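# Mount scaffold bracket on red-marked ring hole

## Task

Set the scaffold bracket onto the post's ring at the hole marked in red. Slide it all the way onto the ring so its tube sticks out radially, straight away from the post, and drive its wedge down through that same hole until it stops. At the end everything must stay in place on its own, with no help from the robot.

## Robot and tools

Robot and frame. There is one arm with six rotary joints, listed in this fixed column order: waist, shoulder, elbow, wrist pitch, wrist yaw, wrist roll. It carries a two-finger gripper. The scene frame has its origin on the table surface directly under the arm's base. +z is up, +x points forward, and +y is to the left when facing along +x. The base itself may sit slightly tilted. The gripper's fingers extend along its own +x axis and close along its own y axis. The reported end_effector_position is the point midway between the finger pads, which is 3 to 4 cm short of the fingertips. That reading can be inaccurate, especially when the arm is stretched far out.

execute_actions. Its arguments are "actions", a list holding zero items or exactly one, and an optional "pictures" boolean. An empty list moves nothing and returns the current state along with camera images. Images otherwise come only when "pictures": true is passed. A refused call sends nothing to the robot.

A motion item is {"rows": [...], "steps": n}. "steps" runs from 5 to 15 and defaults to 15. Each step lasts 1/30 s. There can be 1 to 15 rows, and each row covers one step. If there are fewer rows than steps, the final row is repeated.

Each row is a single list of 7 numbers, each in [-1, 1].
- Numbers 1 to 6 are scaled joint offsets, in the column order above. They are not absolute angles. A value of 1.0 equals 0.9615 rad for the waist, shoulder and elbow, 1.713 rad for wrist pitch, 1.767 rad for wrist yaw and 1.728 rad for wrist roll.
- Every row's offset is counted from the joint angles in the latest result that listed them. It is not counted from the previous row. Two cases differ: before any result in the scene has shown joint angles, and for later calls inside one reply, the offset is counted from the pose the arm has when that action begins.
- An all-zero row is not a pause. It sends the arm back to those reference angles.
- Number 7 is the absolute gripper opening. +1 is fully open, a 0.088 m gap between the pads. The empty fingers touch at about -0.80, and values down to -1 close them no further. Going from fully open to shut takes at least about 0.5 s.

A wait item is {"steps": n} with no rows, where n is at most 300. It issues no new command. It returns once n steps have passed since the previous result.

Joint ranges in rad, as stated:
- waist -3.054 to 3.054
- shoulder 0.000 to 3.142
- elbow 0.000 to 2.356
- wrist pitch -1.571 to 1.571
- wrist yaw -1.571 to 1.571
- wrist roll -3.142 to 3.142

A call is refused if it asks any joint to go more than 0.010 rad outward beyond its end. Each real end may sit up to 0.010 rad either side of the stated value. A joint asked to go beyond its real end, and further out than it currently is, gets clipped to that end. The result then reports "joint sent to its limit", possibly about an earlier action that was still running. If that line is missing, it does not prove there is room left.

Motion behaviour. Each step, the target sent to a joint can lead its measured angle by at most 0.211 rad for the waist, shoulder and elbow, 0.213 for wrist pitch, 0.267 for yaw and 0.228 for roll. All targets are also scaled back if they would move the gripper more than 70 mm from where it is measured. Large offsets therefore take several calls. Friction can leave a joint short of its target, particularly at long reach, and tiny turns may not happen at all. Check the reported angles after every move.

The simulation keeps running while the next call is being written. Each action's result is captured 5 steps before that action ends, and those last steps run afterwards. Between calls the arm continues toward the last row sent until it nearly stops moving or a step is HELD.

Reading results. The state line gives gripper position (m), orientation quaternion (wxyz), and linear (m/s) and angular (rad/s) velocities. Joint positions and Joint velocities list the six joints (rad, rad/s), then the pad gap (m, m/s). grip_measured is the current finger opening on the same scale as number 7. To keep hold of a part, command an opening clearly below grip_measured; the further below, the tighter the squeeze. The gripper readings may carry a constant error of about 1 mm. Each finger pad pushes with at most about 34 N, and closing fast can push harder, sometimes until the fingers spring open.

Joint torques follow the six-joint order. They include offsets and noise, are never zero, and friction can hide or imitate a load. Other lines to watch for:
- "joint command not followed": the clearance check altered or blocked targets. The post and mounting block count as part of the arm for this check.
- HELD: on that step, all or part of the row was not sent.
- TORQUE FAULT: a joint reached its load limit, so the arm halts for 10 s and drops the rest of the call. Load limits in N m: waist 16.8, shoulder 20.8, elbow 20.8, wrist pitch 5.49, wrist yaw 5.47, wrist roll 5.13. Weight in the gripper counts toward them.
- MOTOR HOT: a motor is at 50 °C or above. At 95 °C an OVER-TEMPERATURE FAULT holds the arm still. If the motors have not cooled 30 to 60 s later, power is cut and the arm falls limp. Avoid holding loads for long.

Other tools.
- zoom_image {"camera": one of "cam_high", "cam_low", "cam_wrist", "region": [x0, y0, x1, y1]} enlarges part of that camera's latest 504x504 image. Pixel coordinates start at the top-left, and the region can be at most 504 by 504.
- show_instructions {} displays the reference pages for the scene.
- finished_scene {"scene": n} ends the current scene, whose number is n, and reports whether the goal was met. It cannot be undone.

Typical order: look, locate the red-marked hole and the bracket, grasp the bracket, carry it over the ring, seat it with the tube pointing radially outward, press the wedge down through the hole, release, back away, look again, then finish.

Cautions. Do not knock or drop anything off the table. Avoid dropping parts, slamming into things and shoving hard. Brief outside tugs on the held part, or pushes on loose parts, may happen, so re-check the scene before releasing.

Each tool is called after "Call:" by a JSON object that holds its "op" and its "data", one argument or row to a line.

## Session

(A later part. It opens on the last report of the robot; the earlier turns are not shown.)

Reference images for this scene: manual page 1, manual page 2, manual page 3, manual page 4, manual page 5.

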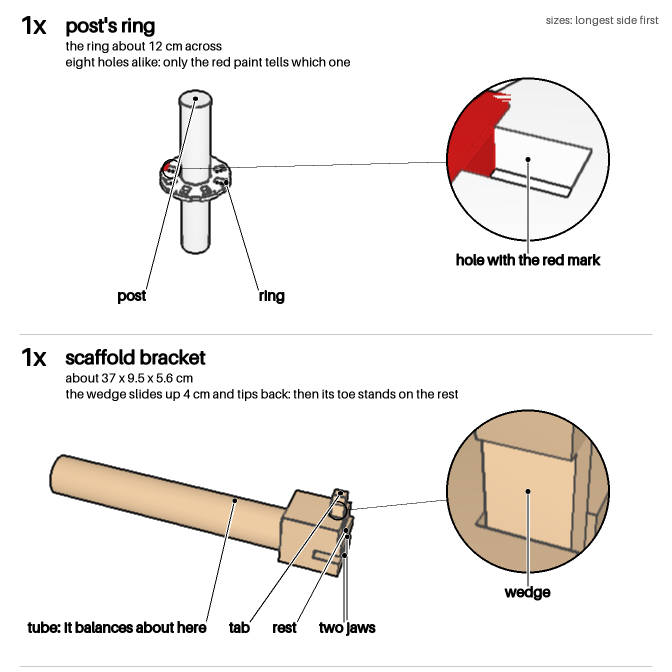

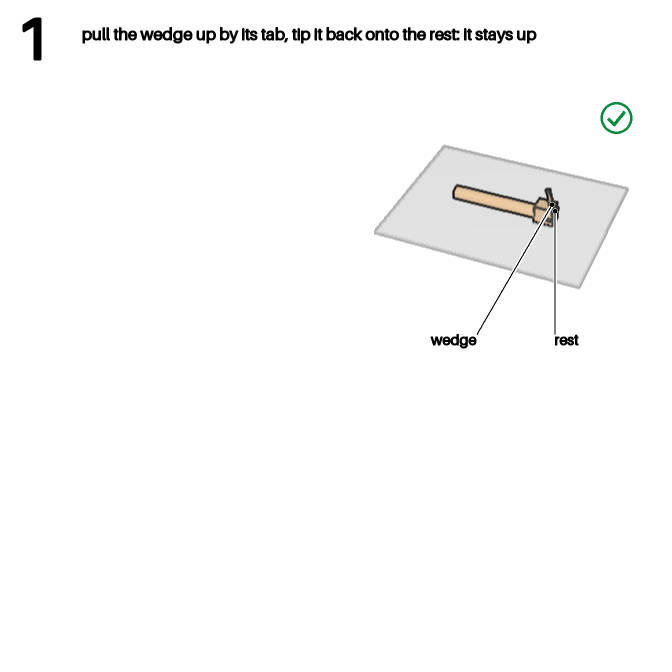

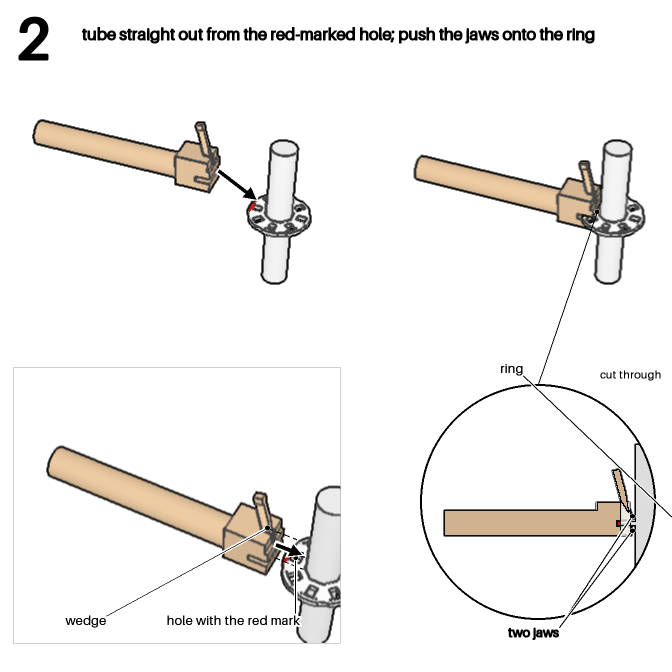

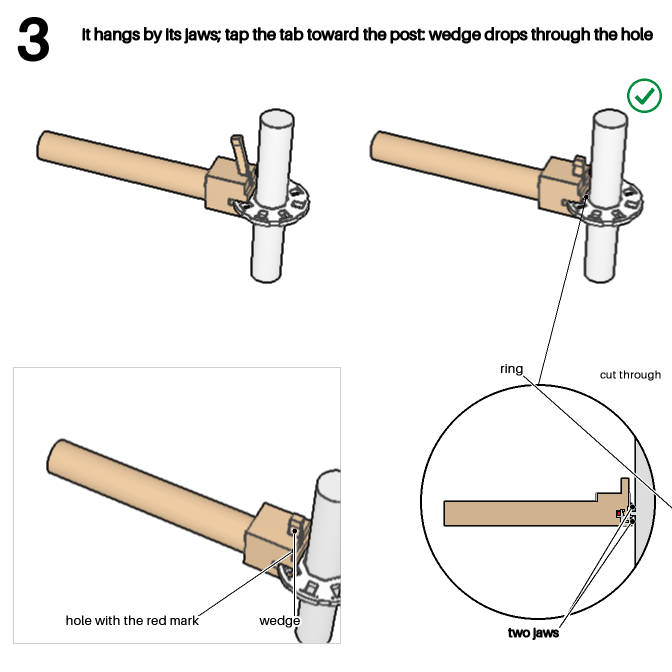

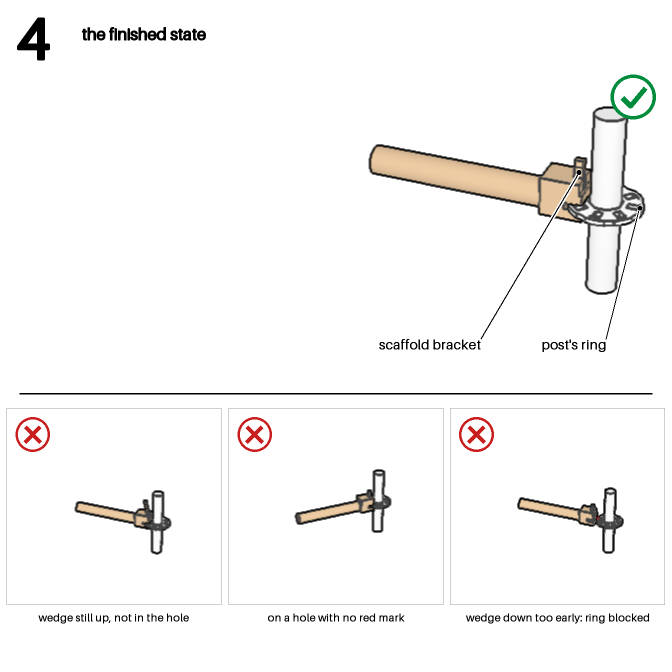

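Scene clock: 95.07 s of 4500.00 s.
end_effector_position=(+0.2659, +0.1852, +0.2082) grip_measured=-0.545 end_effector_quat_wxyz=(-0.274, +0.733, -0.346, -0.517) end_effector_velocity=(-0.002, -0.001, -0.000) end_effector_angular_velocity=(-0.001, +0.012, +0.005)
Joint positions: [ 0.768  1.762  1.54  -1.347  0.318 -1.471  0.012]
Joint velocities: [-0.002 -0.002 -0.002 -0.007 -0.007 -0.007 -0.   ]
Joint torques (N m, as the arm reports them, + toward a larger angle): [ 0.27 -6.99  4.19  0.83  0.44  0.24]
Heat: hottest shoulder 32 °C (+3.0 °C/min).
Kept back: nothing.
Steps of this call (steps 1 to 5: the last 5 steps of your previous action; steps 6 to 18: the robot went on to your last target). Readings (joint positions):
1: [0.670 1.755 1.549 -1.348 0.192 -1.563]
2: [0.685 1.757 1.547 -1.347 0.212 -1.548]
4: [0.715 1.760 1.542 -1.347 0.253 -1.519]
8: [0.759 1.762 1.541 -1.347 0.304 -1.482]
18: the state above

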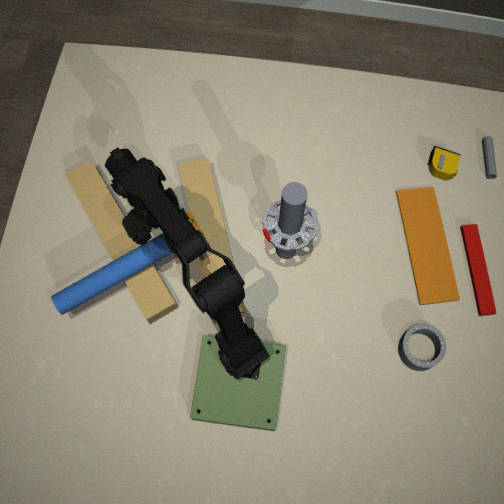

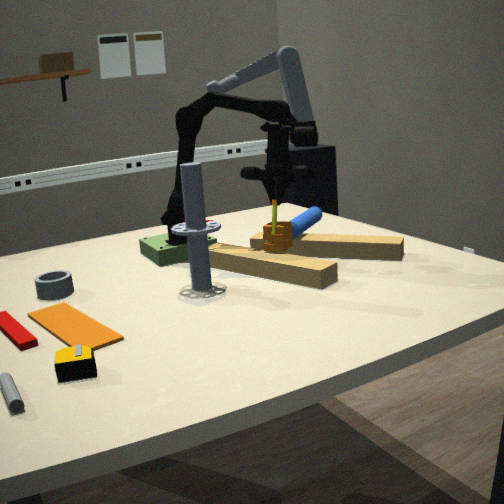

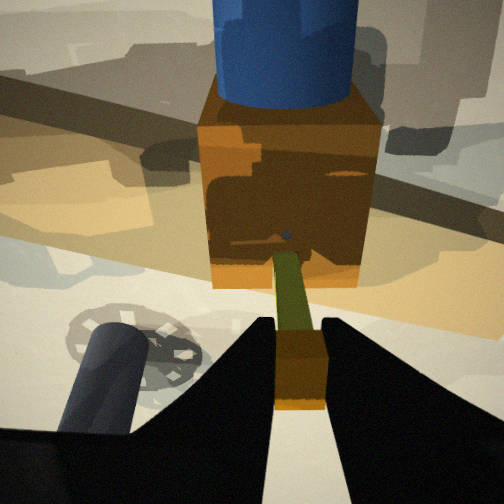

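Call:
{"op": "execute_actions", "data": {
  "actions": [
    {"rows": [[0,0.0005,-0.006,0.004,0,0,-0.9],[0,0.001,-0.012,0.008,0,0,-0.9],[0,0.0015,-0.018,0.011,0,0,-0.9],[0,0.002,-0.024,0.014,0,0,-0.9],[0,0.002,-0.03,0.018,0,0,-0.9]],"steps":15}
  ]
}}

Call:
{"op": "execute_actions", "data": {
  "actions": [
    {"steps":8}
  ],
  "pictures": true
}}

Call:
{"op": "zoom_image", "data": {
  "camera": "cam_low",
  "region": [220, 180, 340, 280]
}}

Scene clock: 96.70 s of 4500.00 s.
end_effector_position=(+0.2668, +0.1843, +0.2034) grip_measured=-0.545 end_effector_quat_wxyz=(-0.274, +0.734, -0.346, -0.516) end_effector_velocity=(+0.002, -0.001, -0.001) end_effector_angular_velocity=(-0.005, -0.005, +0.004)
Joint positions: [ 0.766  1.763  1.521 -1.328  0.322 -1.474  0.012]
Joint velocities: [-0.002  0.002 -0.002  0.007  0.007 -0.007 -0.   ]
Joint torques (N m, as the arm reports them, + toward a larger angle): [ 0.15 -7.67  3.66  1.16 -0.06  0.04]
Heat: hottest shoulder 32 °C (+3.0 °C/min).
Steps of this call (steps 1 to 15: the robot went on to your last target; steps 16 to 39: nothing new was sent; steps 40 to 49: the first 10 steps of this action). Readings (joint positions):
40: [0.768 1.763 1.539 -1.347 0.322 -1.469]
41: [0.768 1.763 1.538 -1.347 0.322 -1.469]
43: [0.768 1.763 1.533 -1.341 0.322 -1.472]
47: [0.766 1.763 1.522 -1.329 0.322 -1.474]
49: the state above

Scene clock: 96.97 s of 4500.00 s.
end_effector_position=(+0.2671, +0.1844, +0.2034) grip_measured=-0.545 end_effector_quat_wxyz=(-0.274, +0.734, -0.346, -0.516) end_effector_velocity=(+0.002, -0.001, +0.000) end_effector_angular_velocity=(-0.002, -0.009, +0.004)
Joint positions: [ 0.766  1.763  1.521 -1.327  0.322 -1.474  0.012]
Joint velocities: [-0.002 -0.002 -0.002  0.007  0.007 -0.007 -0.   ]
Joint torques (N m, as the arm reports them, + toward a larger angle): [ 0.16 -7.57  3.72  1.19 -0.06  0.06]
Heat: hottest shoulder 32 °C (+3.0 °C/min).
Kept back: nothing.
Steps of this call (steps 1 to 5: the last 5 steps of your previous action; steps 6 to 8: the robot went on to your last target). Readings (joint positions):
1: [0.766 1.763 1.521 -1.328 0.322 -1.474]
2: [0.766 1.763 1.521 -1.328 0.322 -1.474]
4: [0.766 1.763 1.521 -1.327 0.322 -1.474]
8: the state above

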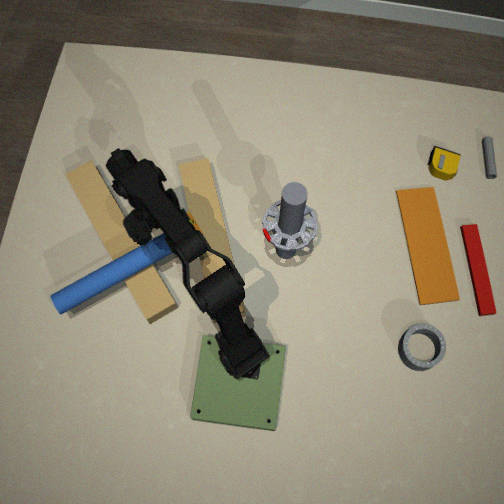

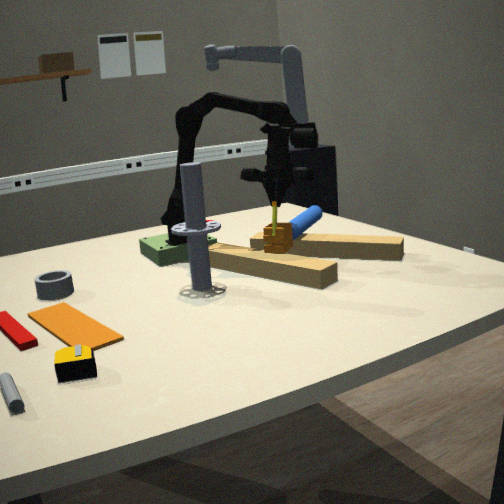

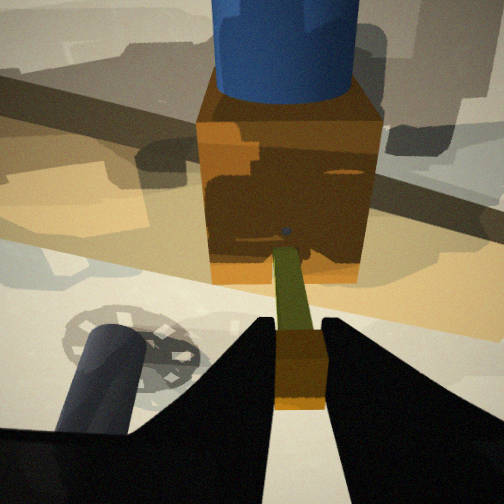

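Region (220, 180, 340, 280) of cam_low's 504x504 image, scaled by 4.200, with more detail than that image has.

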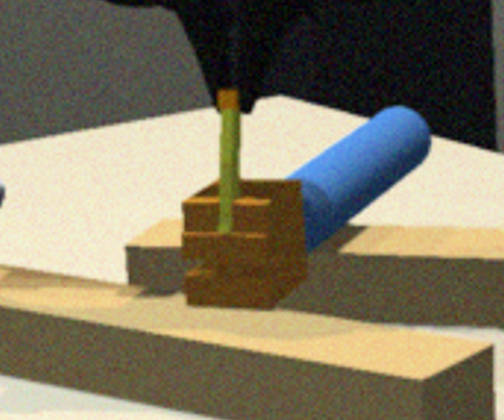

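Call:
{"op": "execute_actions", "data": {
  "actions": [
    {"rows": [[0,0,0,0,0,0,-0.7],[0,0,0,0,0,0,-0.6],[0,0,0,0,0,0,-0.56],[0,0,0,0,0,0,-0.54],[0,0,0,0,0,0,-0.52],[0,0,0,0,0,0,-0.5],[0,0,0,0,0,0,-0.48],[0,0,0,0,0,0,-0.45],[0,0,0,0,0,0,-0.42],[0,0,0,0,0,0,-0.4],[0,0,0,0,0,0,-0.35],[0,0,0,0,0,0,-0.3]],"steps":15}
  ]
}}

Call:
{"op": "execute_actions", "data": {
  "actions": [
    {"steps":10}
  ],
  "pictures": true
}}

Call:
{"op": "zoom_image", "data": {
  "camera": "cam_low",
  "region": [220, 180, 340, 280]
}}

Scene clock: 97.57 s of 4500.00 s.
end_effector_position=(+0.2671, +0.1843, +0.2034) grip_measured=-0.466 end_effector_quat_wxyz=(-0.274, +0.735, -0.346, -0.516) end_effector_velocity=(-0.002, -0.001, -0.000) end_effector_angular_velocity=(-0.005, +0.015, +0.018)
Joint positions: [ 0.766  1.763  1.52  -1.326  0.322 -1.475  0.016]
Joint velocities: [-0.002 -0.002 -0.002 -0.007 -0.007 -0.022  0.04 ]
Joint torques (N m, as the arm reports them, + toward a larger angle): [-0.09 -7.8   4.52  0.46  0.08  0.02]
Heat: hottest shoulder 32 °C (+3.0 °C/min).
Steps of this call (steps 1 to 8: the robot went on to your last target; steps 9 to 18: the first 10 steps of this action). Readings (joint positions):
9: [0.766 1.763 1.520 -1.326 0.322 -1.474]
10: [0.766 1.763 1.520 -1.326 0.322 -1.474]
12: [0.766 1.763 1.520 -1.326 0.322 -1.474]
16: [0.766 1.763 1.520 -1.326 0.322 -1.475]
18: the state above

Scene clock: 97.90 s of 4500.00 s.
end_effector_position=(+0.2671, +0.1843, +0.2034) grip_measured=-0.305 end_effector_quat_wxyz=(-0.274, +0.735, -0.346, -0.516) end_effector_velocity=(-0.001, -0.004, -0.001) end_effector_angular_velocity=(-0.015, +0.006, +0.004)
Joint positions: [ 0.766  1.763  1.52  -1.326  0.322 -1.475  0.024]
Joint velocities: [-0.002 -0.002 -0.007 -0.007  0.007 -0.007  0.002]
Joint torques (N m, as the arm reports them, + toward a larger angle): [-0.13 -7.85  4.55  0.43  0.09  0.01]
Heat: hottest shoulder 32 °C (+3.0 °C/min).
Kept back: nothing.
Steps of this call (steps 1 to 5: the last 5 steps of your previous action; steps 6 to 10: the robot went on to your last target). Readings (joint positions):
1: [0.766 1.763 1.520 -1.326 0.322 -1.475]
2: [0.766 1.763 1.520 -1.326 0.322 -1.475]
4: [0.766 1.763 1.520 -1.326 0.322 -1.475]
8: [0.766 1.763 1.520 -1.326 0.322 -1.475]
10: the state above

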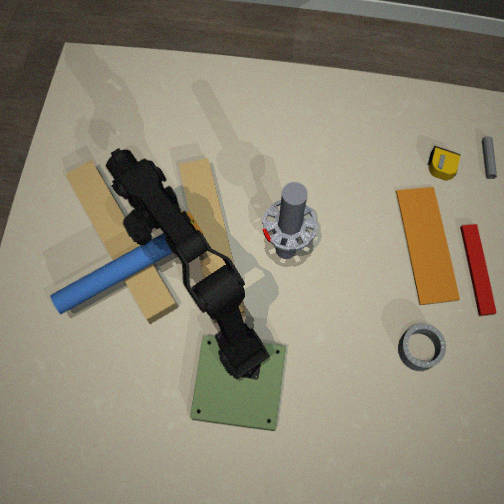

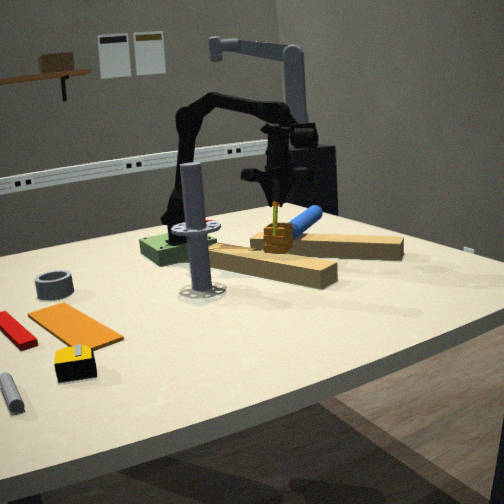

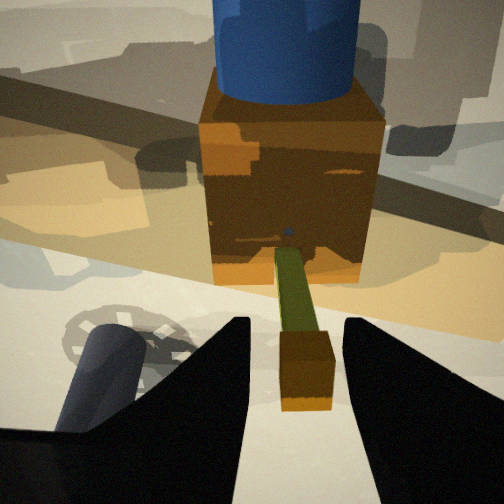

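Region (220, 180, 340, 280) of cam_low's 504x504 image, scaled by 4.200, with more detail than that image has.

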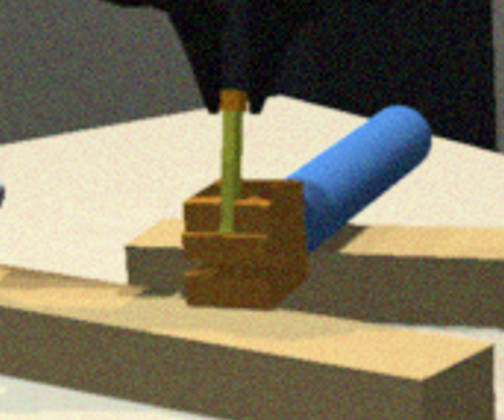

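Call:
{"op": "execute_actions", "data": {
  "actions": [
    {"rows": [[0,0,0.04,-0.024,0,0,-0.1],[0,0,0.08,-0.048,0,0,0.1],[0,0,0.125,-0.076,0,0,0.3]],"steps":12}
  ]
}}

Call:
{"op": "execute_actions", "data": {
  "actions": [
    {"steps":6}
  ]
}}

Scene clock: 107.23 s of 4500.00 s.
end_effector_position=(+0.2651, +0.1826, +0.2298) grip_measured=+0.236 end_effector_quat_wxyz=(-0.272, +0.734, -0.347, -0.516) end_effector_velocity=(-0.001, -0.000, +0.073) end_effector_angular_velocity=(+0.062, -0.056, +0.005)
Joint positions: [ 0.766  1.762  1.624 -1.435  0.322 -1.475  0.051]
Joint velocities: [-0.002 -0.042  0.242 -0.198 -0.007 -0.007  0.033]
Joint torques (N m, as the arm reports them, + toward a larger angle): [-0.13 -7.36  4.36  0.14  0.11 -0.02]
Heat: hottest shoulder 32 °C (+3.0 °C/min).
Steps of this call (steps 1 to 15: the robot went on to your last target; steps 16 to 90: nothing new was sent; then 6.10 s passed at rest; steps 91 to 97: the first 7 steps of this action). Readings (joint positions):
91: [0.766 1.763 1.525 -1.332 0.322 -1.475]
92: [0.766 1.764 1.537 -1.353 0.322 -1.475]
94: [0.766 1.767 1.579 -1.406 0.322 -1.475]
97: the state above

Scene clock: 107.43 s of 4500.00 s.
end_effector_position=(+0.2636, +0.1813, +0.2321) grip_measured=+0.293 end_effector_quat_wxyz=(-0.269, +0.733, -0.349, -0.517) end_effector_velocity=(-0.003, -0.004, +0.001) end_effector_angular_velocity=(-0.005, +0.016, -0.014)
Joint positions: [ 0.766  1.761  1.633 -1.452  0.322 -1.475  0.053]
Joint velocities: [-0.007 -0.002  0.002 -0.022 -0.007  0.007  0.003]
Joint torques (N m, as the arm reports them, + toward a larger angle): [-0.12 -7.57  5.26  0.24  0.1   0.  ]
Heat: hottest shoulder 32 °C (+3.0 °C/min).
Kept back: nothing.
Steps of this call (steps 1 to 5: the last 5 steps of your previous action; step 6: the robot went on to your last target). Readings (joint positions):
1: [0.766 1.761 1.630 -1.441 0.322 -1.475]
2: [0.766 1.761 1.632 -1.445 0.322 -1.475]
4: [0.766 1.761 1.633 -1.450 0.322 -1.475]
6: the state above

Call:
{"op": "execute_actions", "data": {
  "actions": [
    {"rows": [[0.229,0.05,-0.05,0.07,-0.182,0.137,0.5],[0.229,0.05,-0.05,0.07,-0.182,0.137,0.5],[0.229,0.05,-0.05,0.07,-0.182,0.137,0.5],[0.229,0.05,-0.05,0.07,-0.182,0.137,0.5],[0.229,0.05,-0.05,0.07,-0.182,0.137,0.5],[0.229,0.108,-0.131,0.14,-0.182,0.137,0.5]],"steps":15}
  ]
}}

Call:
{"op": "execute_actions", "data": {
  "actions": [
    {"steps":15}
  ],
  "pictures": true
}}

Scene clock: 108.03 s of 4500.00 s.
end_effector_position=(+0.1944, +0.2851, +0.1700) grip_measured=+0.495 end_effector_quat_wxyz=(-0.318, +0.643, -0.306, -0.625) end_effector_velocity=(-0.031, -0.028, -0.217) end_effector_angular_velocity=(-0.411, +0.395, -0.119)
Joint positions: [ 0.994  1.85   1.529 -1.24   0.016 -1.25   0.063]
Joint velocities: [-0.007  0.374 -0.374  0.183 -0.095  0.11   0.002]
Joint torques (N m, as the arm reports them, + toward a larger angle): [-1.12 -9.97  5.    0.77 -0.24  0.04]
Heat: hottest shoulder 32 °C (+3.0 °C/min).
Steps of this call (steps 1 to 8: the robot went on to your last target; steps 9 to 18: the first 10 steps of this action). Readings (joint positions):
9: [0.773 1.763 1.631 -1.446 0.297 -1.442]
10: [0.798 1.764 1.626 -1.422 0.245 -1.400]
12: [0.873 1.776 1.618 -1.379 0.141 -1.332]
16: [0.986 1.820 1.558 -1.263 0.029 -1.261]
18: the state above

Scene clock: 108.53 s of 4500.00 s.
end_effector_position=(+0.1953, +0.2855, +0.1595) grip_measured=+0.500 end_effector_quat_wxyz=(-0.320, +0.636, -0.315, -0.627) end_effector_velocity=(-0.001, -0.001, +0.001) end_effector_angular_velocity=(+0.002, +0.007, +0.020)
Joint positions: [ 0.987  1.867  1.509 -1.215  0.004 -1.24   0.063]
Joint velocities: [-0.002 -0.002  0.002 -0.007 -0.007 -0.022  0.   ]
Joint torques (N m, as the arm reports them, + toward a larger angle): [-0.19 -8.8   4.33  0.69 -0.28  0.05]
Heat: hottest shoulder 33 °C (+4.0 °C/min).
Kept back: nothing.
Steps of this call (steps 1 to 5: the last 5 steps of your previous action; steps 6 to 15: the robot went on to your last target). Readings (joint positions):
1: [0.992 1.860 1.519 -1.234 0.013 -1.247]
2: [0.991 1.866 1.512 -1.229 0.011 -1.245]
4: [0.988 1.868 1.509 -1.221 0.008 -1.242]
8: [0.987 1.867 1.509 -1.216 0.005 -1.240]
15: the state above

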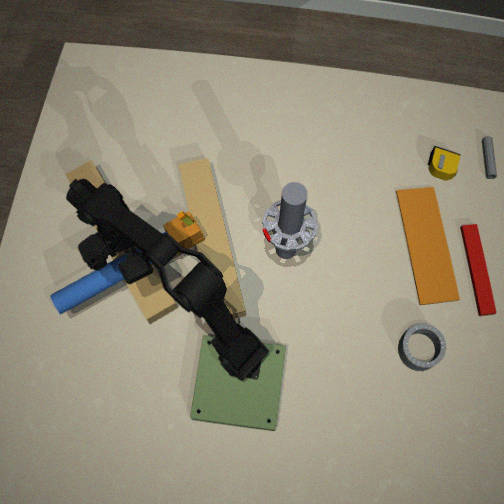

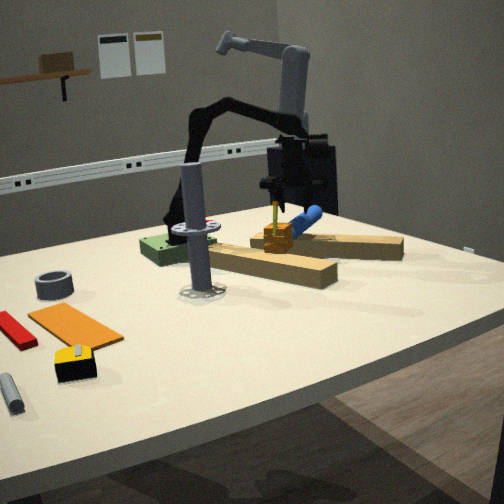

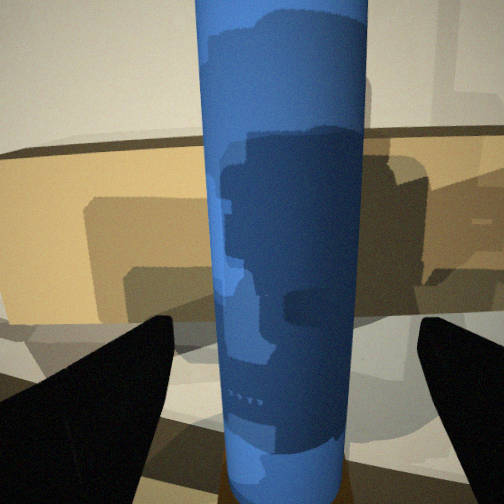

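Call:
{"op": "execute_actions", "data": {
  "actions": [
    {"rows": [[0.004,-0.015,-0.05,0.03,0,0.002,0.5],[0.004,-0.01,-0.09,0.057,0,0.002,0.5],[0.004,0,-0.13,0.085,0,0.002,0.5],[0.004,0.015,-0.16,0.105,0,0.002,0.5],[0.004,0.028,-0.189,0.123,0,0.002,0.5]],"steps":15}
  ]
}}

Call:
{"op": "execute_actions", "data": {
  "actions": [
    {"steps":10}
  ],
  "pictures": true
}}

Scene clock: 109.53 s of 4500.00 s.
end_effector_position=(+0.1924, +0.2814, +0.1084) grip_measured=+0.500 end_effector_quat_wxyz=(-0.318, +0.636, -0.317, -0.628) end_effector_velocity=(-0.010, -0.019, -0.054) end_effector_angular_velocity=(-0.083, +0.048, -0.010)
Joint positions: [ 0.989  1.893  1.336 -1.021  0.004 -1.239  0.063]
Joint velocities: [-0.002  0.061 -0.144  0.11   0.007  0.007  0.   ]
Joint torques (N m, as the arm reports them, + toward a larger angle): [ 0.17 -8.97  4.6   0.85 -0.13  0.05]
Heat: hottest shoulder 33 °C (+3.0 °C/min).
Steps of this call (steps 1 to 15: the robot went on to your last target; steps 16 to 20: nothing new was sent; steps 21 to 30: the first 10 steps of this action). Readings (joint positions):
21: [0.987 1.866 1.503 -1.204 0.004 -1.240]
22: [0.987 1.863 1.488 -1.179 0.004 -1.239]
24: [0.987 1.860 1.441 -1.115 0.004 -1.239]
28: [0.988 1.883 1.353 -1.035 0.004 -1.239]
30: the state above

Scene clock: 109.87 s of 4500.00 s.
end_effector_position=(+0.1936, +0.2832, +0.1073) grip_measured=+0.500 end_effector_quat_wxyz=(-0.322, +0.636, -0.313, -0.627) end_effector_velocity=(-0.002, -0.003, -0.001) end_effector_angular_velocity=(-0.006, +0.013, +0.005)
Joint positions: [ 0.989  1.894  1.332 -1.007  0.004 -1.239  0.063]
Joint velocities: [-0.002 -0.002 -0.007 -0.007 -0.007 -0.007 -0.   ]
Joint torques (N m, as the arm reports them, + toward a larger angle): [ 0.2  -8.56  3.85  0.68 -0.12  0.05]
Heat: hottest shoulder 33 °C (+3.0 °C/min).
Kept back: nothing.
Steps of this call (steps 1 to 5: the last 5 steps of your previous action; steps 6 to 10: the robot went on to your last target). Readings (joint positions):
1: [0.989 1.894 1.333 -1.017 0.004 -1.239]
2: [0.989 1.894 1.332 -1.014 0.004 -1.239]
4: [0.989 1.894 1.332 -1.008 0.004 -1.239]
8: [0.989 1.894 1.332 -1.007 0.004 -1.239]
10: the state above

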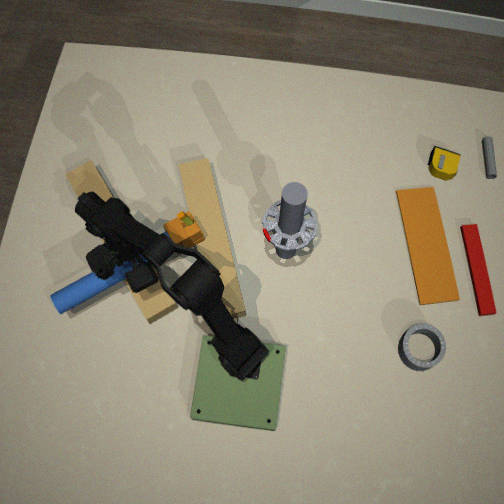

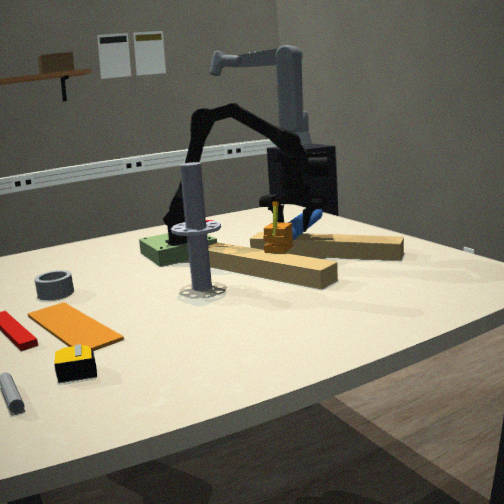

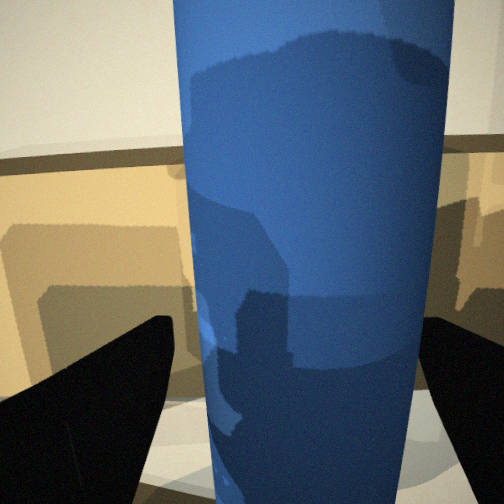

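Call:
{"op": "execute_actions", "data": {
  "actions": [
    {"rows": [[0,-0.004,-0.02,0.008,0,0,0.45],[0,-0.006,-0.025,0.01,0,0,0.4],[0,-0.006,-0.025,0.01,0,0,0.35],[0,-0.006,-0.025,0.01,0,0,0.3],[0,-0.006,-0.025,0.01,0,0,0.25],[0,-0.006,-0.025,0.01,0,0,0.2],[0,-0.006,-0.025,0.01,0,0,0.1],[0,-0.006,-0.025,0.01,0,0,-0.1],[0,-0.006,-0.025,0.01,0,0,-0.4],[0,-0.006,-0.025,0.01,0,0,-0.7],[0,-0.006,-0.025,0.01,0,0,-0.9]],"steps":15}
  ]
}}

Call:
{"op": "execute_actions", "data": {
  "actions": [
    {"steps":10}
  ],
  "pictures": true
}}

Scene clock: 110.50 s of 4500.00 s.
end_effector_position=(+0.1939, +0.2831, +0.1041) grip_measured=+0.242 end_effector_quat_wxyz=(-0.323, +0.637, -0.311, -0.627) end_effector_velocity=(+0.001, -0.001, +0.003) end_effector_angular_velocity=(+0.006, +0.005, +0.015)
Joint positions: [ 0.988  1.894  1.319 -0.988  0.005 -1.24   0.051]
Joint velocities: [-0.007 -0.007  0.002 -0.007 -0.007 -0.022 -0.001]
Joint torques (N m, as the arm reports them, + toward a larger angle): [-0.1  -9.22  3.45  0.36 -0.18  0.01]
Heat: hottest shoulder 33 °C (+3.0 °C/min).
Steps of this call (steps 1 to 9: the robot went on to your last target; steps 10 to 19: the first 10 steps of this action). Readings (joint positions):
10: [0.989 1.894 1.331 -1.004 0.004 -1.239]
11: [0.989 1.894 1.328 -1.000 0.004 -1.239]
13: [0.989 1.894 1.322 -0.996 0.004 -1.239]
17: [0.988 1.894 1.319 -0.988 0.005 -1.239]
19: the state above

Scene clock: 110.83 s of 4500.00 s.
end_effector_position=(+0.1939, +0.2831, +0.1041) grip_measured=+0.242 end_effector_quat_wxyz=(-0.323, +0.637, -0.311, -0.627) end_effector_velocity=(+0.002, -0.000, +0.000) end_effector_angular_velocity=(+0.001, -0.010, +0.019)
Joint positions: [ 0.988  1.894  1.319 -0.988  0.005 -1.24   0.051]
Joint velocities: [-0.002 -0.002 -0.002  0.007  0.007 -0.022  0.   ]
Joint torques (N m, as the arm reports them, + toward a larger angle): [-0.11 -9.22  3.35  0.38 -0.17  0.01]
Heat: hottest shoulder 33 °C (+3.0 °C/min).
Kept back: nothing.
Steps of this call (steps 1 to 5: the last 5 steps of your previous action; steps 6 to 10: the robot went on to your last target). Readings (joint positions):
1: [0.988 1.894 1.319 -0.988 0.005 -1.240]
2: [0.988 1.894 1.319 -0.988 0.005 -1.240]
4: [0.988 1.894 1.319 -0.988 0.005 -1.240]
8: [0.988 1.894 1.319 -0.988 0.005 -1.240]
10: the state above

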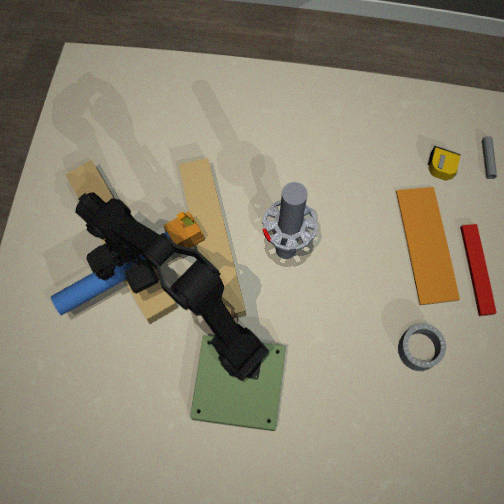

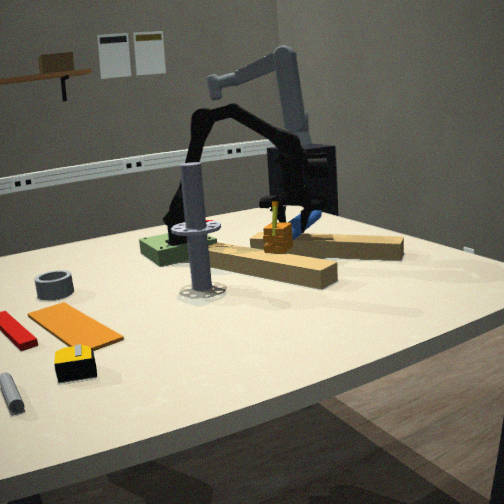

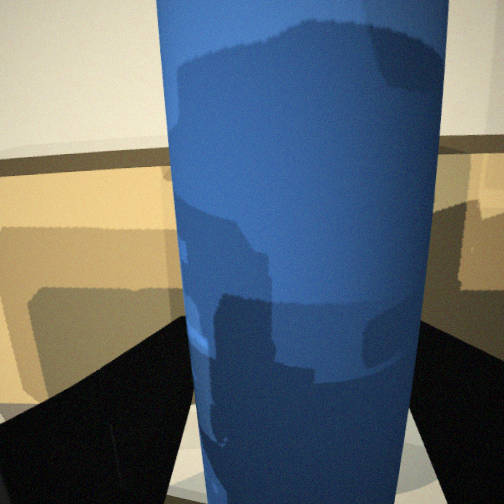

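Call:
{"op": "execute_actions", "data": {
  "actions": [
    {"rows": [[0,-0.001,0.008,-0.004,0,0,-0.9],[0,-0.002,0.016,-0.009,0,0,-0.9],[0,-0.003,0.024,-0.014,0,0,-0.9],[0,-0.005,0.033,-0.02,0,0,-0.9],[0,-0.007,0.042,-0.026,0,0,-0.9],[0,-0.009,0.051,-0.032,0,0,-0.9],[0,-0.011,0.06,-0.038,0,0,-0.9],[0,-0.013,0.069,-0.044,0,0,-0.9],[0,-0.015,0.078,-0.05,0,0,-0.9],[0,-0.017,0.087,-0.056,0,0,-0.9],[0,-0.019,0.096,-0.062,0,0,-0.9],[0,-0.021,0.105,-0.068,0,0,-0.9],[0,-0.023,0.114,-0.074,0,0,-0.9],[0,-0.024,0.123,-0.08,0,0,-0.9],[0,-0.025,0.13,-0.086,0,0,-0.9]],"steps":15}
  ]
}}

Call:
{"op": "execute_actions", "data": {
  "actions": [
    {"rows": [[0,-0.002,0.009,-0.006,0,0,-0.9],[0,-0.003,0.018,-0.012,0,0,-0.9],[0,-0.005,0.027,-0.018,0,0,-0.9],[0,-0.007,0.036,-0.024,0,0,-0.9],[0,-0.009,0.045,-0.03,0,0,-0.9],[0,-0.011,0.054,-0.036,0,0,-0.9],[0,-0.013,0.063,-0.042,0,0,-0.9],[0,-0.015,0.072,-0.048,0,0,-0.9],[0,-0.017,0.081,-0.054,0,0,-0.9],[0,-0.019,0.09,-0.06,0,0,-0.9],[0,-0.021,0.099,-0.066,0,0,-0.9],[0,-0.022,0.108,-0.072,0,0,-0.9],[0,-0.023,0.116,-0.078,0,0,-0.9],[0,-0.024,0.122,-0.082,0,0,-0.9],[0,-0.024,0.126,-0.085,0,0,-0.9]],"steps":15}
  ]
}}

Call:
{"op": "execute_actions", "data": {
  "actions": [
    {"steps":10}
  ],
  "pictures": true
}}

Scene clock: 112.07 s of 4500.00 s.
end_effector_position=(+0.1918, +0.2807, +0.1135) grip_measured=+0.242 end_effector_quat_wxyz=(-0.313, +0.635, -0.321, -0.629) end_effector_velocity=(+0.012, +0.019, +0.068) end_effector_angular_velocity=(+0.022, -0.006, +0.005)
Joint positions: [ 0.988  1.894  1.358 -1.056  0.003 -1.24   0.051]
Joint velocities: [-0.002 -0.007  0.271 -0.256 -0.007 -0.007 -0.   ]
Joint torques (N m, as the arm reports them, + toward a larger angle): [ -0.14 -10.41   6.34   0.12  -0.04  -0.01]
Heat: hottest shoulder 33 °C (+3.0 °C/min).
Steps of this call (steps 1 to 15: the robot went on to your last target; steps 16 to 27: nothing new was sent; steps 28 to 37: the first 10 steps of this action). Readings (joint positions):
28: [0.988 1.894 1.319 -0.988 0.005 -1.240]
29: [0.988 1.894 1.319 -0.988 0.005 -1.240]
31: [0.988 1.894 1.325 -0.996 0.003 -1.240]
35: [0.988 1.894 1.342 -1.039 0.003 -1.240]
37: the state above

Scene clock: 112.57 s of 4500.00 s.
end_effector_position=(+0.1909, +0.2800, +0.1352) grip_measured=+0.242 end_effector_quat_wxyz=(-0.302, +0.633, -0.332, -0.631) end_effector_velocity=(+0.014, +0.022, +0.075) end_effector_angular_velocity=(+0.055, -0.028, +0.005)
Joint positions: [ 0.988  1.897  1.45  -1.177  0.002 -1.24   0.051]
Joint velocities: [-0.002 -0.007  0.295 -0.242 -0.007 -0.007 -0.   ]
Joint torques (N m, as the arm reports them, + toward a larger angle): [ -0.06 -11.03   6.24  -0.1   -0.08  -0.02]
Heat: hottest shoulder 33 °C (+3.0 °C/min).
Steps of this call (steps 1 to 5: the last 5 steps of your previous action; steps 6 to 15: the first 10 steps of this action, its rows measured from where the robot was after step 5). Readings (joint positions):
5: [0.988 1.894 1.406 -1.104 0.003 -1.240]
6: [0.988 1.894 1.410 -1.110 0.003 -1.240]
7: [0.988 1.894 1.410 -1.110 0.003 -1.240]
9: [0.988 1.895 1.413 -1.120 0.002 -1.240]
13: [0.988 1.897 1.431 -1.161 0.002 -1.240]
15: the state above

Scene clock: 112.90 s of 4500.00 s.
end_effector_position=(+0.1913, +0.2807, +0.1503) grip_measured=+0.242 end_effector_quat_wxyz=(-0.301, +0.633, -0.334, -0.631) end_effector_velocity=(-0.002, -0.003, +0.005) end_effector_angular_velocity=(-0.010, +0.017, +0.019)
Joint positions: [ 0.988  1.894  1.507 -1.241  0.002 -1.24   0.051]
Joint velocities: [-0.002 -0.002  0.017 -0.037 -0.007 -0.022 -0.   ]
Joint torques (N m, as the arm reports them, + toward a larger angle): [ -0.08 -11.37   6.    -0.07  -0.1   -0.03]
Heat: hottest shoulder 33 °C (+3.0 °C/min).
Kept back: nothing.
Steps of this call (steps 1 to 5: the last 5 steps of your previous action; steps 6 to 10: the robot went on to your last target). Readings (joint positions):
1: [0.988 1.897 1.460 -1.186 0.002 -1.240]
2: [0.988 1.897 1.469 -1.196 0.002 -1.240]
4: [0.988 1.896 1.486 -1.217 0.002 -1.240]
8: [0.988 1.894 1.504 -1.238 0.002 -1.240]
10: the state above

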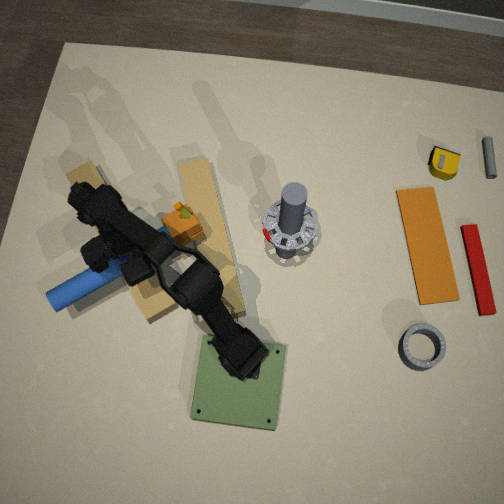

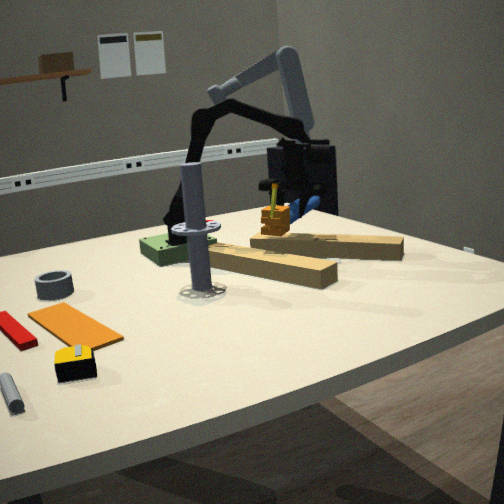

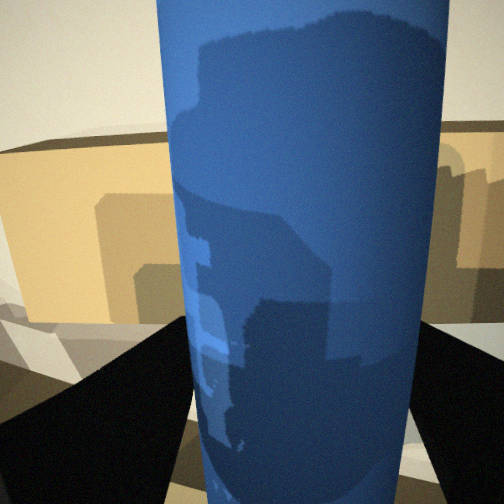

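Call:
{"op": "execute_actions", "data": {
  "actions": [
    {"rows": [[-0.008,-0.01,-0.004,0,0,-0.003,-0.9],[-0.016,-0.02,-0.01,0,0,-0.007,-0.9],[-0.024,-0.03,-0.017,-0.001,-0.001,-0.01,-0.9],[-0.032,-0.04,-0.025,-0.001,-0.001,-0.014,-0.9],[-0.04,-0.05,-0.033,-0.001,-0.001,-0.017,-0.9],[-0.048,-0.06,-0.041,-0.002,-0.002,-0.021,-0.9],[-0.056,-0.07,-0.05,-0.002,-0.002,-0.024,-0.9],[-0.064,-0.08,-0.059,-0.002,-0.002,-0.028,-0.9],[-0.072,-0.09,-0.068,-0.002,-0.002,-0.031,-0.9],[-0.08,-0.1,-0.077,-0.003,-0.003,-0.035,-0.9],[-0.088,-0.11,-0.086,-0.003,-0.003,-0.038,-0.9],[-0.096,-0.12,-0.096,-0.003,-0.003,-0.042,-0.9],[-0.104,-0.13,-0.106,-0.004,-0.003,-0.045,-0.9],[-0.112,-0.14,-0.116,-0.004,-0.004,-0.049,-0.9],[-0.121,-0.15,-0.126,-0.004,-0.004,-0.052,-0.9]],"steps":15}
  ]
}}

Call:
{"op": "execute_actions", "data": {
  "actions": [
    {"rows": [[-0.008,-0.01,-0.008,0,0,-0.003,-0.9],[-0.016,-0.02,-0.017,0,0,-0.007,-0.9],[-0.024,-0.03,-0.025,-0.001,-0.001,-0.01,-0.9],[-0.032,-0.04,-0.034,-0.001,-0.001,-0.014,-0.9],[-0.04,-0.05,-0.042,-0.001,-0.001,-0.017,-0.9],[-0.048,-0.06,-0.05,-0.002,-0.002,-0.021,-0.9],[-0.056,-0.07,-0.059,-0.002,-0.002,-0.024,-0.9],[-0.064,-0.08,-0.067,-0.002,-0.002,-0.028,-0.9],[-0.072,-0.09,-0.076,-0.002,-0.002,-0.031,-0.9],[-0.08,-0.1,-0.084,-0.003,-0.003,-0.035,-0.9],[-0.088,-0.11,-0.092,-0.003,-0.003,-0.038,-0.9],[-0.096,-0.12,-0.1,-0.003,-0.003,-0.042,-0.9],[-0.104,-0.13,-0.109,-0.004,-0.003,-0.045,-0.9],[-0.112,-0.14,-0.118,-0.004,-0.004,-0.049,-0.9],[-0.121,-0.15,-0.126,-0.004,-0.004,-0.052,-0.9]],"steps":15}
  ]
}}

Call:
{"op": "execute_actions", "data": {
  "actions": [
    {"rows": [[-0.008,-0.01,-0.008,0,0,-0.003,-0.9],[-0.016,-0.02,-0.017,0,0,-0.007,-0.9],[-0.024,-0.03,-0.025,-0.001,-0.001,-0.01,-0.9],[-0.032,-0.04,-0.034,-0.001,-0.001,-0.014,-0.9],[-0.04,-0.05,-0.042,-0.001,-0.001,-0.017,-0.9],[-0.048,-0.06,-0.05,-0.002,-0.002,-0.021,-0.9],[-0.056,-0.07,-0.059,-0.002,-0.002,-0.024,-0.9],[-0.064,-0.08,-0.067,-0.002,-0.002,-0.028,-0.9],[-0.072,-0.09,-0.076,-0.002,-0.002,-0.031,-0.9],[-0.08,-0.1,-0.084,-0.003,-0.003,-0.035,-0.9],[-0.088,-0.11,-0.092,-0.003,-0.003,-0.038,-0.9],[-0.096,-0.12,-0.1,-0.003,-0.003,-0.042,-0.9],[-0.104,-0.13,-0.109,-0.004,-0.003,-0.045,-0.9],[-0.112,-0.14,-0.118,-0.004,-0.004,-0.049,-0.9],[-0.121,-0.15,-0.126,-0.004,-0.004,-0.052,-0.9]],"steps":15}
  ]
}}

Call:
{"op": "execute_actions", "data": {
  "actions": [
    {"steps":12}
  ],
  "pictures": true
}}

Scene clock: 114.87 s of 4500.00 s.
end_effector_position=(+0.1970, +0.2580, +0.1509) grip_measured=+0.242 end_effector_quat_wxyz=(-0.300, +0.627, -0.342, -0.632) end_effector_velocity=(+0.025, -0.103, +0.037) end_effector_angular_velocity=(+0.047, -0.008, -0.059)
Joint positions: [ 0.932  1.847  1.447 -1.241 -0.002 -1.284  0.051]
Joint velocities: [-0.256 -0.305 -0.242 -0.022 -0.007 -0.198 -0.   ]
Joint torques (N m, as the arm reports them, + toward a larger angle): [ -0.23 -11.39   4.81   0.07  -0.12  -0.07]
Heat: hottest shoulder 34 °C (+4.0 °C/min).
Steps of this call (steps 1 to 30: the robot went on to your last target; steps 31 to 49: nothing new was sent; steps 50 to 59: the first 10 steps of this action). Readings (joint positions):
50: [0.988 1.894 1.507 -1.244 0.001 -1.240]
51: [0.987 1.894 1.505 -1.244 0.000 -1.242]
53: [0.980 1.890 1.497 -1.242 -0.002 -1.251]
57: [0.950 1.866 1.464 -1.241 -0.002 -1.272]
59: the state above

Scene clock: 115.37 s of 4500.00 s.
end_effector_position=(+0.2006, +0.2188, +0.1545) grip_measured=+0.242 end_effector_quat_wxyz=(-0.305, +0.619, -0.349, -0.634) end_effector_velocity=(+0.016, -0.096, +0.036) end_effector_angular_velocity=(+0.079, -0.044, -0.093)
Joint positions: [ 0.839  1.747  1.338 -1.239 -0.009 -1.358  0.051]
Joint velocities: [-0.261 -0.315 -0.222 -0.007 -0.007 -0.168 -0.   ]
Joint torques (N m, as the arm reports them, + toward a larger angle): [ -0.18 -10.24   4.84  -0.07  -0.12  -0.1 ]
Heat: hottest shoulder 34 °C (+4.0 °C/min).
Steps of this call (steps 1 to 5: the last 5 steps of your previous action; steps 6 to 15: the first 10 steps of this action, its rows measured from where the robot was after step 5). Readings (joint positions):
5: [0.894 1.796 1.406 -1.241 -0.005 -1.314]
6: [0.887 1.790 1.400 -1.244 -0.005 -1.317]
7: [0.883 1.789 1.397 -1.247 -0.005 -1.318]
9: [0.878 1.787 1.388 -1.241 -0.006 -1.325]
13: [0.855 1.767 1.354 -1.239 -0.009 -1.347]
15: the state above

Scene clock: 115.87 s of 4500.00 s.
end_effector_position=(+0.1996, +0.1812, +0.1577) grip_measured=+0.242 end_effector_quat_wxyz=(-0.313, +0.611, -0.354, -0.635) end_effector_velocity=(+0.001, -0.092, +0.027) end_effector_angular_velocity=(+0.065, -0.061, -0.068)
Joint positions: [ 0.744  1.644  1.235 -1.24  -0.015 -1.432  0.051]
Joint velocities: [-0.252 -0.315 -0.222 -0.007  0.007 -0.183 -0.   ]
Joint torques (N m, as the arm reports them, + toward a larger angle): [-0.35 -9.02  4.81 -0.06 -0.13 -0.07]
Heat: hottest shoulder 34 °C (+4.0 °C/min).
Steps of this call (steps 1 to 5: the last 5 steps of your previous action; steps 6 to 15: the first 10 steps of this action, its rows measured from where the robot was after step 5). Readings (joint positions):
5: [0.799 1.695 1.302 -1.241 -0.011 -1.388]
6: [0.792 1.690 1.297 -1.244 -0.012 -1.391]
7: [0.789 1.688 1.294 -1.247 -0.012 -1.392]
9: [0.783 1.686 1.285 -1.241 -0.013 -1.399]
13: [0.760 1.664 1.250 -1.240 -0.015 -1.421]
15: the state above

Scene clock: 116.27 s of 4500.00 s.
end_effector_position=(+0.1965, +0.1591, +0.1622) grip_measured=+0.242 end_effector_quat_wxyz=(-0.323, +0.608, -0.355, -0.633) end_effector_velocity=(-0.005, +0.002, -0.001) end_effector_angular_velocity=(+0.031, +0.021, +0.017)
Joint positions: [ 0.685  1.57   1.178 -1.247 -0.018 -1.475  0.051]
Joint velocities: [-0.002 -0.012 -0.017  0.007 -0.037 -0.022 -0.   ]
Joint torques (N m, as the arm reports them, + toward a larger angle): [-0.35 -8.43  4.77  0.22 -0.15 -0.05]
Heat: hottest shoulder 34 °C (+4.0 °C/min).
Kept back: nothing.
Steps of this call (steps 1 to 5: the last 5 steps of your previous action; steps 6 to 12: the robot went on to your last target). Readings (joint positions):
1: [0.735 1.634 1.228 -1.240 -0.015 -1.438]
2: [0.727 1.623 1.221 -1.241 -0.016 -1.444]
4: [0.712 1.602 1.206 -1.241 -0.016 -1.456]
8: [0.688 1.574 1.182 -1.247 -0.018 -1.471]
12: the state above

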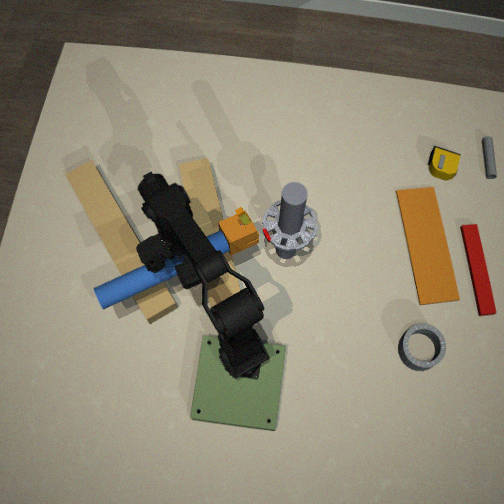

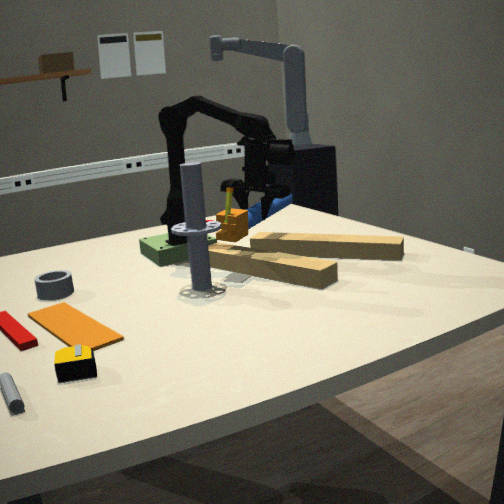

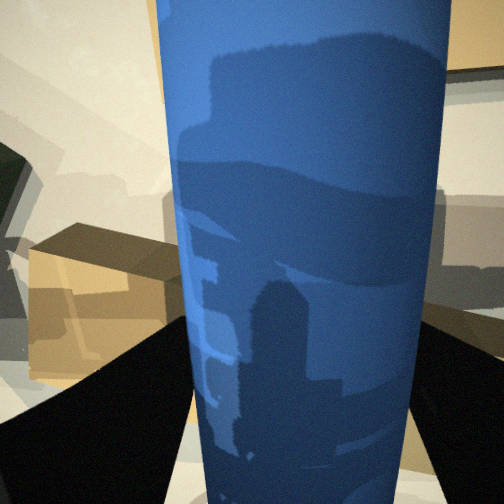

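Call:
{"op": "zoom_image", "data": {
  "camera": "cam_high",
  "region": [80, 160, 340, 330]
}}

Region (80, 160, 340, 330) of cam_high's 504x504 image, scaled by 1.938, with more detail than that image has; it fills the top 330 rows of this view, and the rest is white.

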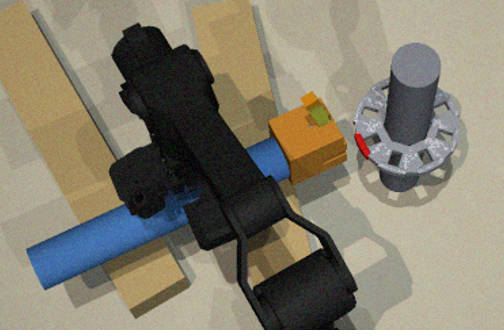

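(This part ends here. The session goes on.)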